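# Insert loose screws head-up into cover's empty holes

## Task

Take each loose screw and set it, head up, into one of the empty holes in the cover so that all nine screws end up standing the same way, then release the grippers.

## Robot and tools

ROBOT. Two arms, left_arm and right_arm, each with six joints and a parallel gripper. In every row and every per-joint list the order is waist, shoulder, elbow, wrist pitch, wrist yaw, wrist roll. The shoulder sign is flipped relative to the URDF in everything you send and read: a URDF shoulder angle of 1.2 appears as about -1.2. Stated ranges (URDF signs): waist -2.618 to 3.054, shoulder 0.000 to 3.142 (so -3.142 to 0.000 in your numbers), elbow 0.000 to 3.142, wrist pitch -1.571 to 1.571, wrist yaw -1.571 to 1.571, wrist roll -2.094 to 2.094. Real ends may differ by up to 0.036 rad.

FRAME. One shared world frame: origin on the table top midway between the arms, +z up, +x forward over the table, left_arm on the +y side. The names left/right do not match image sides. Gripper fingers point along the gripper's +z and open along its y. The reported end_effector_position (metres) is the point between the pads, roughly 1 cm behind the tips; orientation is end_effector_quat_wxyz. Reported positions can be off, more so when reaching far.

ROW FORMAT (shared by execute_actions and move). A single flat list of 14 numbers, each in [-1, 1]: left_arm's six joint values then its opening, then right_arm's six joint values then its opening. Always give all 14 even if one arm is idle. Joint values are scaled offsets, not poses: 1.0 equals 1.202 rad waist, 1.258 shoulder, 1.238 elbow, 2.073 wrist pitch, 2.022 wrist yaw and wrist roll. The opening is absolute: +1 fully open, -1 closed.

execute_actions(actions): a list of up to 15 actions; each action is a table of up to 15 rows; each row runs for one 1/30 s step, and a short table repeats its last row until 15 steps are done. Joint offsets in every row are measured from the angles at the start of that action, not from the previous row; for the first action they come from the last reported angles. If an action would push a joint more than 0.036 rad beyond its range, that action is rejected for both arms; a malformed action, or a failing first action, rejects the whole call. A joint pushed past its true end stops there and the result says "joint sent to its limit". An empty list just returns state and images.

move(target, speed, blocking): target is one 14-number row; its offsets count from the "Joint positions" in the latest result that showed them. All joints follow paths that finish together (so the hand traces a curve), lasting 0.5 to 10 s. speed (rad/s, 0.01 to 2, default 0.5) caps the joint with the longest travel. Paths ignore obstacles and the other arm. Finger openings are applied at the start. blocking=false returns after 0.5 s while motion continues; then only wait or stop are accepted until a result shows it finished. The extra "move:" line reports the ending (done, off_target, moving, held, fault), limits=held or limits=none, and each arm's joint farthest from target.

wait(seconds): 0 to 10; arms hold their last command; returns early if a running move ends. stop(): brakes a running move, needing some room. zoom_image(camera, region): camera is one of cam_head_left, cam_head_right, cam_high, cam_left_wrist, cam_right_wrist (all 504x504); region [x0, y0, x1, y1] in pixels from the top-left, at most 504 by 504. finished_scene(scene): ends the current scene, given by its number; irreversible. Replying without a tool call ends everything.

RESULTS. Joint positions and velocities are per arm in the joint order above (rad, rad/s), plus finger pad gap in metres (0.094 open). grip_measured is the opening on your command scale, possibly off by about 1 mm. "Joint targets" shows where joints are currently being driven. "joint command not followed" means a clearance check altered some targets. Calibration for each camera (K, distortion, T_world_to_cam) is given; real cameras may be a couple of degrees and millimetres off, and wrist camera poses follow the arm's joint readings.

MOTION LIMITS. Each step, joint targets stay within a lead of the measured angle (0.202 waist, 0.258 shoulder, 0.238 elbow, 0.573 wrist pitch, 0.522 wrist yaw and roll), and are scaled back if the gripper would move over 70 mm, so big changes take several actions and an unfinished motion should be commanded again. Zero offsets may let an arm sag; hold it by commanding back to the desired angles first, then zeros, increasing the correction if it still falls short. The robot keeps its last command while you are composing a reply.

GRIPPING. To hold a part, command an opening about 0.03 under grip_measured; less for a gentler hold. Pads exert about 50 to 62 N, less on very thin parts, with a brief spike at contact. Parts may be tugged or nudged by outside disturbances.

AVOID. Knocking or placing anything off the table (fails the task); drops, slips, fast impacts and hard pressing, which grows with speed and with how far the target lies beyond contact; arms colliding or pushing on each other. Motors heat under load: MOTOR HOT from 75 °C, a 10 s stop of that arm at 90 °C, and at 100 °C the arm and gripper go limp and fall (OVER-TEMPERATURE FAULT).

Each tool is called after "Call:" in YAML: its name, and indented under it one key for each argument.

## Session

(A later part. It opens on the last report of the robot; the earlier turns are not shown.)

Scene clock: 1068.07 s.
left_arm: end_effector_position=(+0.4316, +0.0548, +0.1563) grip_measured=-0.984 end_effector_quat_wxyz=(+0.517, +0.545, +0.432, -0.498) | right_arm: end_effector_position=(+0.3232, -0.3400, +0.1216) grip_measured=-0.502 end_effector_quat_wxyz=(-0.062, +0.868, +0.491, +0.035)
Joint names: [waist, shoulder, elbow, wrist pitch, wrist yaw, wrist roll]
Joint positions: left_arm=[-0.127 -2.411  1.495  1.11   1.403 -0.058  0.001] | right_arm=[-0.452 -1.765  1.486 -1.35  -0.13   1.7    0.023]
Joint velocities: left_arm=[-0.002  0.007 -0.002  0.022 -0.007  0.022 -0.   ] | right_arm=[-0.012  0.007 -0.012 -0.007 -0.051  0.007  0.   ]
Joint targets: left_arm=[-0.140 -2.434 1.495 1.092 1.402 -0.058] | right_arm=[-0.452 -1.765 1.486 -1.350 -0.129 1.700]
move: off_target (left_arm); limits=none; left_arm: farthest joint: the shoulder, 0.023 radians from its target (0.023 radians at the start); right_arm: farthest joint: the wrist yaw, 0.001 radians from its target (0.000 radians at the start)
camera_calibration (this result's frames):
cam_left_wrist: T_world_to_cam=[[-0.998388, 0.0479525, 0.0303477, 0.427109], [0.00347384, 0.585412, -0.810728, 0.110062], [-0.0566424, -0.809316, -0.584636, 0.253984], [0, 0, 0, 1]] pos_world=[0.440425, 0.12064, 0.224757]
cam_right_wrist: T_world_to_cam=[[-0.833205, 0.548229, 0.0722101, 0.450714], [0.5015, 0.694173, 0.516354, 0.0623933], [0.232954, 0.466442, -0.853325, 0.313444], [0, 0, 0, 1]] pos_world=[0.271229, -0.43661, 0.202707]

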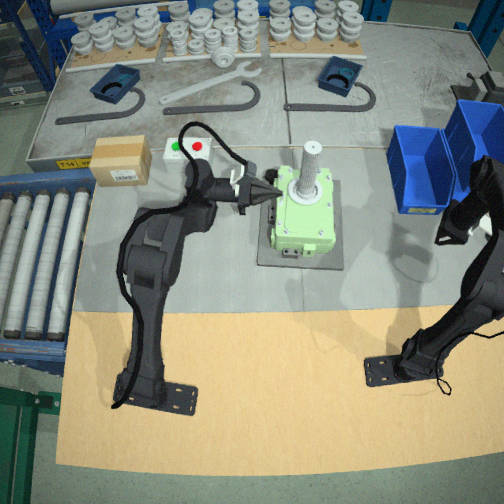

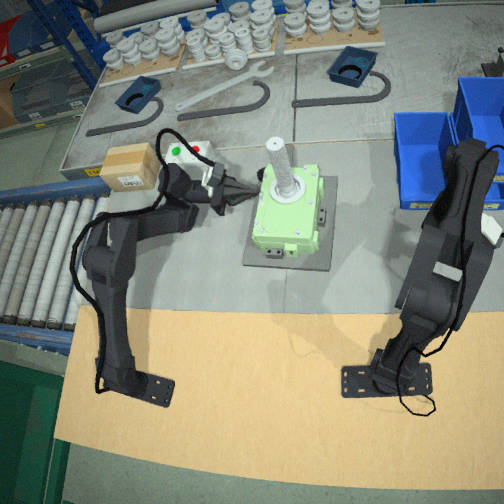

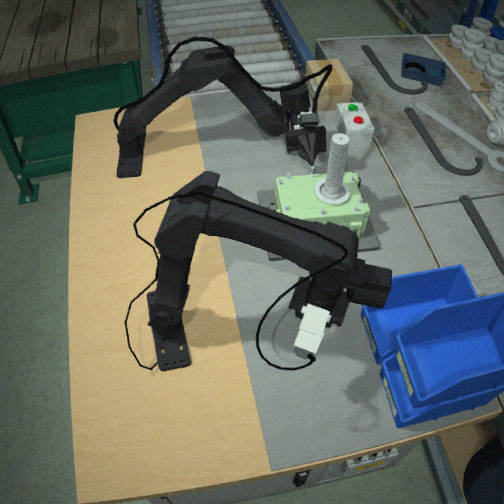

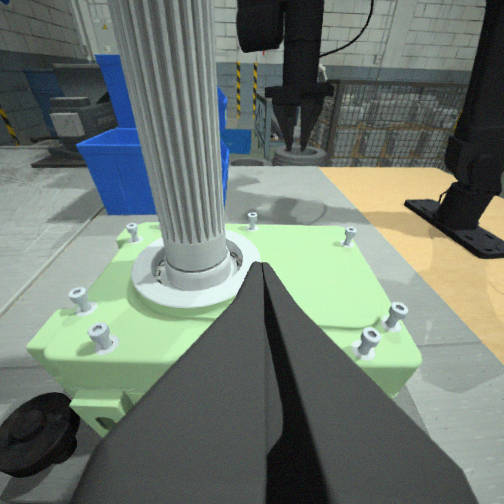

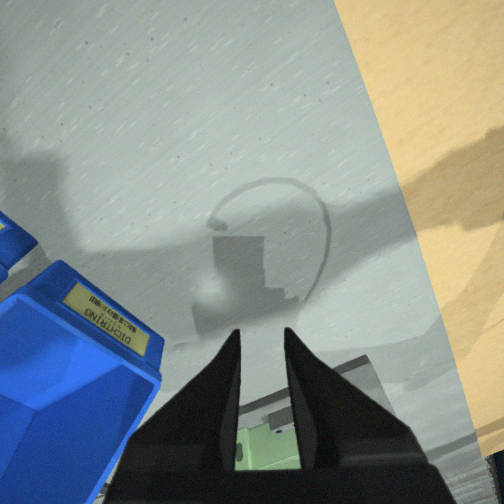

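Call:
move:
  target: [0,0.025,0,-0.06,0,0.03,-0.65,0,0,0,0,0,0,-0.5]
  speed: 0.06

Call:
move:
  target: [-0.014,-0.05,0,0,-0.018,0,-0.65,0,0,0,0,0,0,-0.5]
  speed: 0.03

Scene clock: 1080.23 s.
left_arm: end_effector_position=(+0.4329, +0.0544, +0.1464) grip_measured=-0.653 end_effector_quat_wxyz=(+0.502, +0.539, +0.450, -0.506) | right_arm: end_effector_position=(+0.3233, -0.3398, +0.1216) grip_measured=-0.502 end_effector_quat_wxyz=(-0.062, +0.868, +0.491, +0.035)
Joint names: [waist, shoulder, elbow, wrist pitch, wrist yaw, wrist roll]
Joint positions: left_arm=[-0.127 -2.411  1.495  1.01   1.403 -0.007  0.016] | right_arm=[-0.452 -1.765  1.486 -1.35  -0.131  1.7    0.023]
Joint velocities: left_arm=[-0.002 -0.002 -0.007 -0.022 -0.037  0.007  0.   ] | right_arm=[ 0.022 -0.002 -0.012 -0.022 -0.022 -0.037 -0.001]
Joint targets: left_arm=[-0.127 -2.380 1.495 0.986 1.403 0.003] | right_arm=[-0.452 -1.765 1.486 -1.350 -0.130 1.700]
move: off_target (left_arm); limits=none; left_arm: farthest joint: the shoulder, 0.032 radians from its target (0.032 radians at the start); right_arm: farthest joint: the wrist yaw, 0.001 radians from its target (0.000 radians at the start)
camera_calibration (this result's frames):
cam_left_wrist: T_world_to_cam=[[-0.995967, 0.0456033, 0.0772678, 0.421007], [-0.0342945, 0.602305, -0.797529, 0.115736], [-0.0829087, -0.796962, -0.598312, 0.26067], [0, 0, 0, 1]] pos_world=[0.44489, 0.118837, 0.215734]
cam_right_wrist: T_world_to_cam=[[-0.833203, 0.548215, 0.0723417, 0.450669], [0.501374, 0.69379, 0.516991, 0.0621043], [0.233232, 0.467028, -0.852929, 0.31345], [0, 0, 0, 1]] pos_world=[0.271254, -0.436541, 0.202641]

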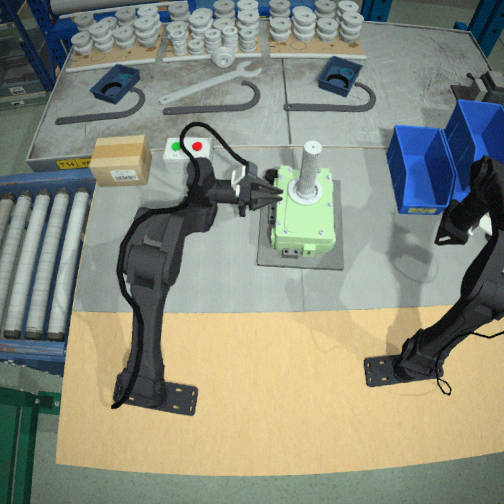

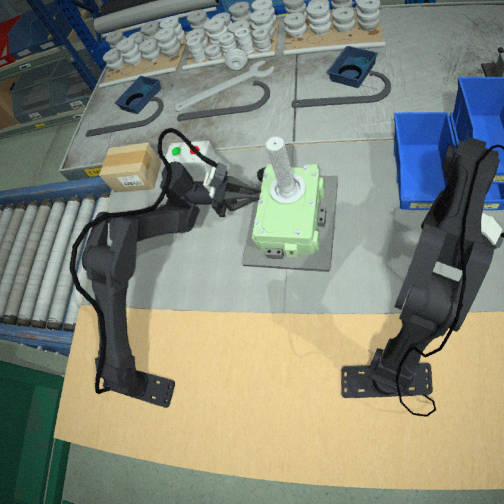

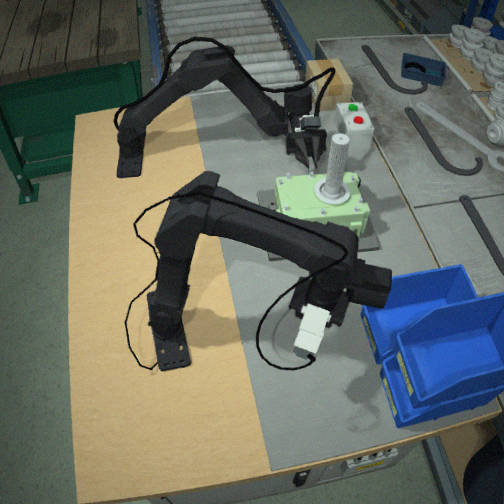

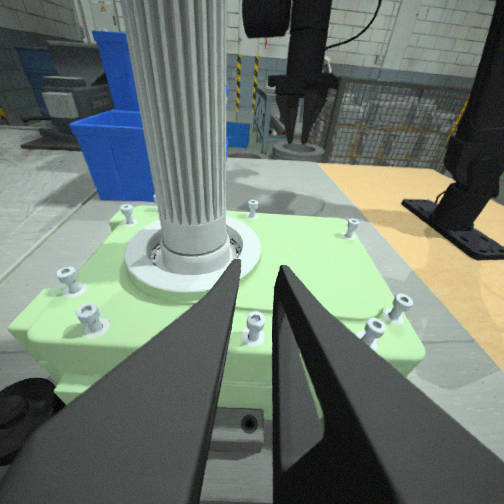

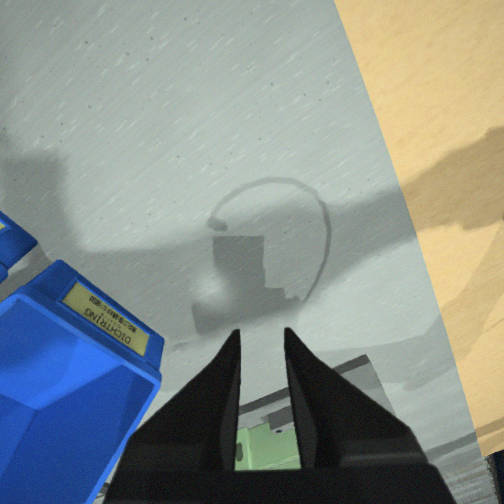

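Scene clock: 1082.63 s.
left_arm: end_effector_position=(+0.4357, +0.0499, +0.1232) grip_measured=-0.653 end_effector_quat_wxyz=(+0.493, +0.525, +0.468, -0.511) | right_arm: end_effector_position=(+0.3234, -0.3397, +0.1216) grip_measured=-0.502 end_effector_quat_wxyz=(-0.062, +0.868, +0.491, +0.035)
Joint names: [waist, shoulder, elbow, wrist pitch, wrist yaw, wrist roll]
Joint positions: left_arm=[-0.136 -2.458  1.495  1.01   1.376 -0.007  0.016] | right_arm=[-0.452 -1.765  1.486 -1.35  -0.132  1.7    0.023]
Joint velocities: left_arm=[ 0.002 -0.012  0.007 -0.095  0.022 -0.022 -0.001] | right_arm=[-0.002 -0.027  0.002  0.037  0.007 -0.037  0.   ]
Joint targets: left_arm=[-0.144 -2.474 1.495 1.010 1.366 -0.007] | right_arm=[-0.452 -1.765 1.486 -1.350 -0.131 1.700]
move: done; limits=none; left_arm: farthest joint: the shoulder, 0.016 radians from its target (0.063 radians at the start); right_arm: farthest joint: the wrist yaw, 0.001 radians from its target (0.000 radians at the start)
camera_calibration (this result's frames):
cam_left_wrist: T_world_to_cam=[[-0.991972, 0.0271508, 0.123512, 0.419203], [-0.081478, 0.609728, -0.788412, 0.119185], [-0.0967147, -0.792146, -0.60262, 0.249727], [0, 0, 0, 1]] pos_world=[0.449701, 0.113769, 0.19268]
cam_right_wrist: T_world_to_cam=[[-0.833201, 0.5482, 0.0724733, 0.450623], [0.501248, 0.693407, 0.517627, 0.0618153], [0.23351, 0.467615, -0.852531, 0.313456], [0, 0, 0, 1]] pos_world=[0.27128, -0.436472, 0.202576]

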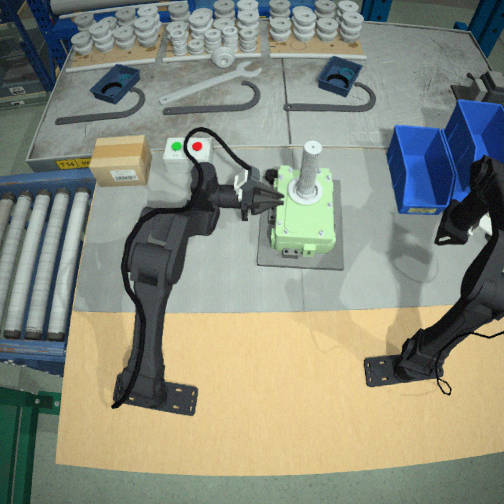

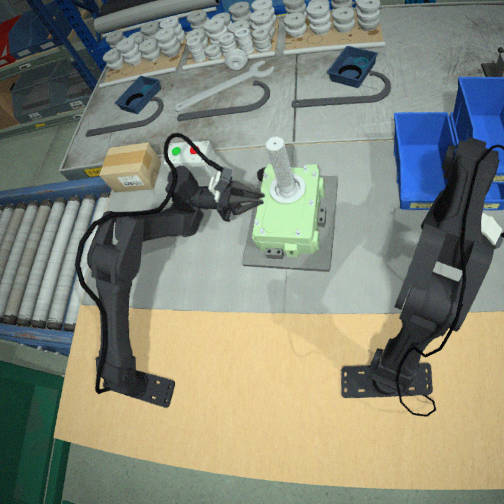

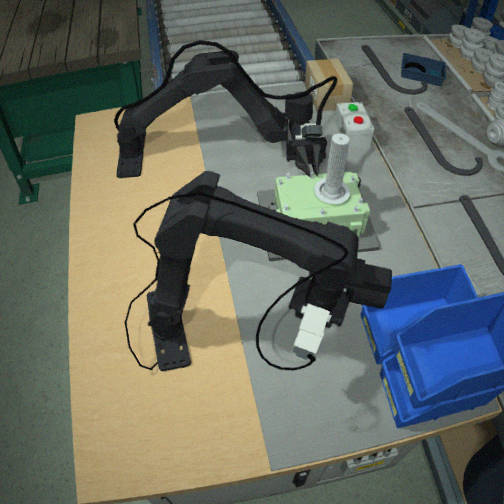

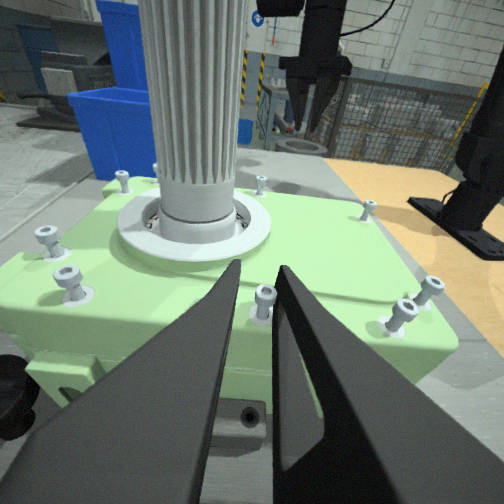

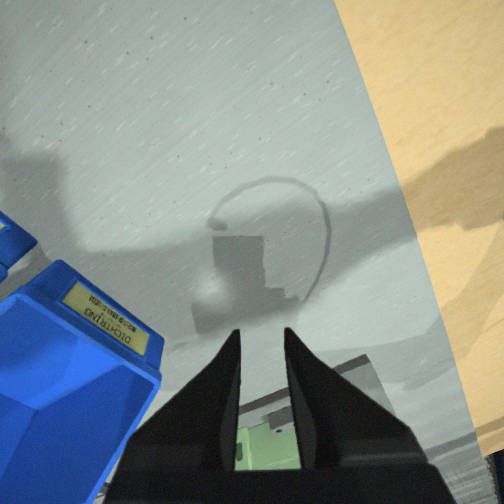

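It dropped in. Lift straight up.

Call:
move:
  target: [0,0.09,0,0,0,0,-0.4,0,0,0,0,0,0,-0.5]
  speed: 0.08

Call:
finished_scene:
  scene: 1

Scene clock: 1090.47 s.
left_arm: end_effector_position=(+0.4332, +0.0505, +0.1698) grip_measured=-0.403 end_effector_quat_wxyz=(+0.520, +0.542, +0.439, -0.493) | right_arm: end_effector_position=(+0.3234, -0.3396, +0.1216) grip_measured=-0.502 end_effector_quat_wxyz=(-0.063, +0.868, +0.491, +0.036)
Joint names: [waist, shoulder, elbow, wrist pitch, wrist yaw, wrist roll]
Joint positions: left_arm=[-0.136 -2.365  1.495  1.01   1.376 -0.007  0.028] | right_arm=[-0.452 -1.765  1.486 -1.35  -0.132  1.7    0.023]
Joint velocities: left_arm=[-0.007  0.007 -0.012 -0.066  0.007 -0.066 -0.   ] | right_arm=[-0.007  0.017 -0.007 -0.051 -0.051 -0.037 -0.   ]
Joint targets: left_arm=[-0.136 -2.345 1.495 1.010 1.376 -0.007] | right_arm=[-0.452 -1.765 1.486 -1.350 -0.132 1.700]
move: done; limits=none; left_arm: farthest joint: the shoulder, 0.020 radians from its target (0.114 radians at the start); right_arm: farthest joint: the waist, 0.000 radians from its target (0.000 radians at the start)
camera_calibration (this result's frames):
cam_left_wrist: T_world_to_cam=[[-0.999029, 0.0291055, 0.0330796, 0.429273], [-0.0095541, 0.589806, -0.807489, 0.12832], [-0.0430129, -0.807021, -0.588955, 0.253233], [0, 0, 0, 1]] pos_world=[0.440974, 0.116186, 0.23856]
cam_right_wrist: T_world_to_cam=[[-0.833199, 0.548186, 0.0726049, 0.450578], [0.501121, 0.693023, 0.518263, 0.0615264], [0.233788, 0.4682, -0.852134, 0.313462], [0, 0, 0, 1]] pos_world=[0.271306, -0.436403, 0.20251]

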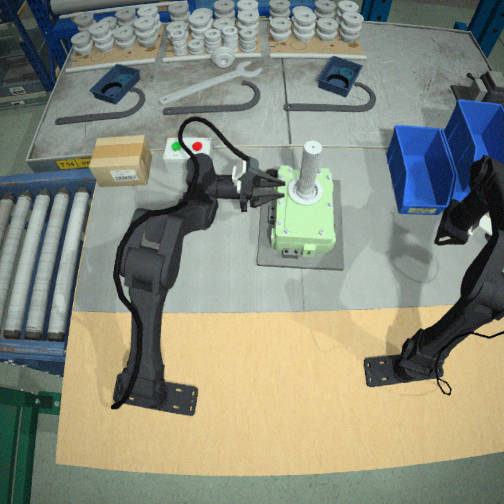

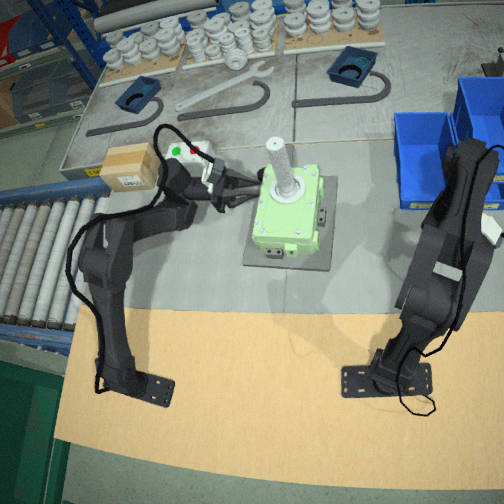

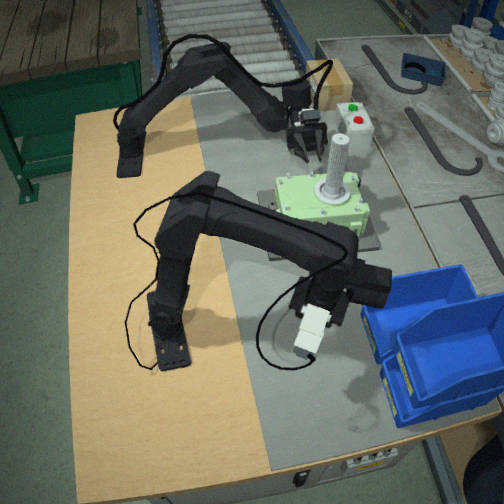

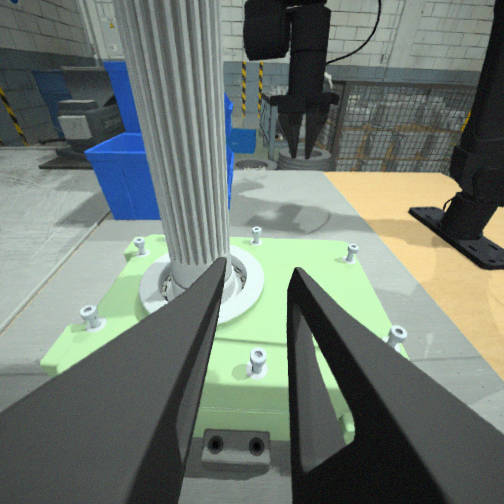

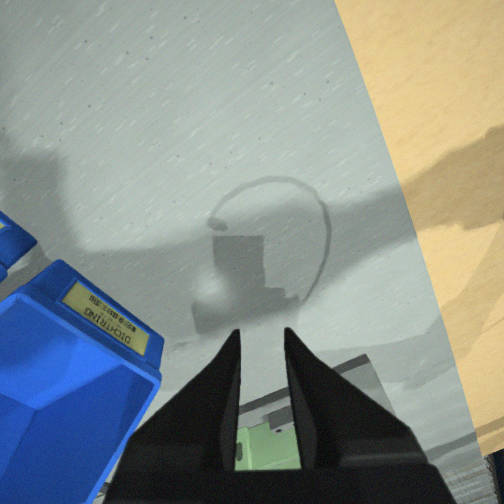

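The scene is finished: the task was done.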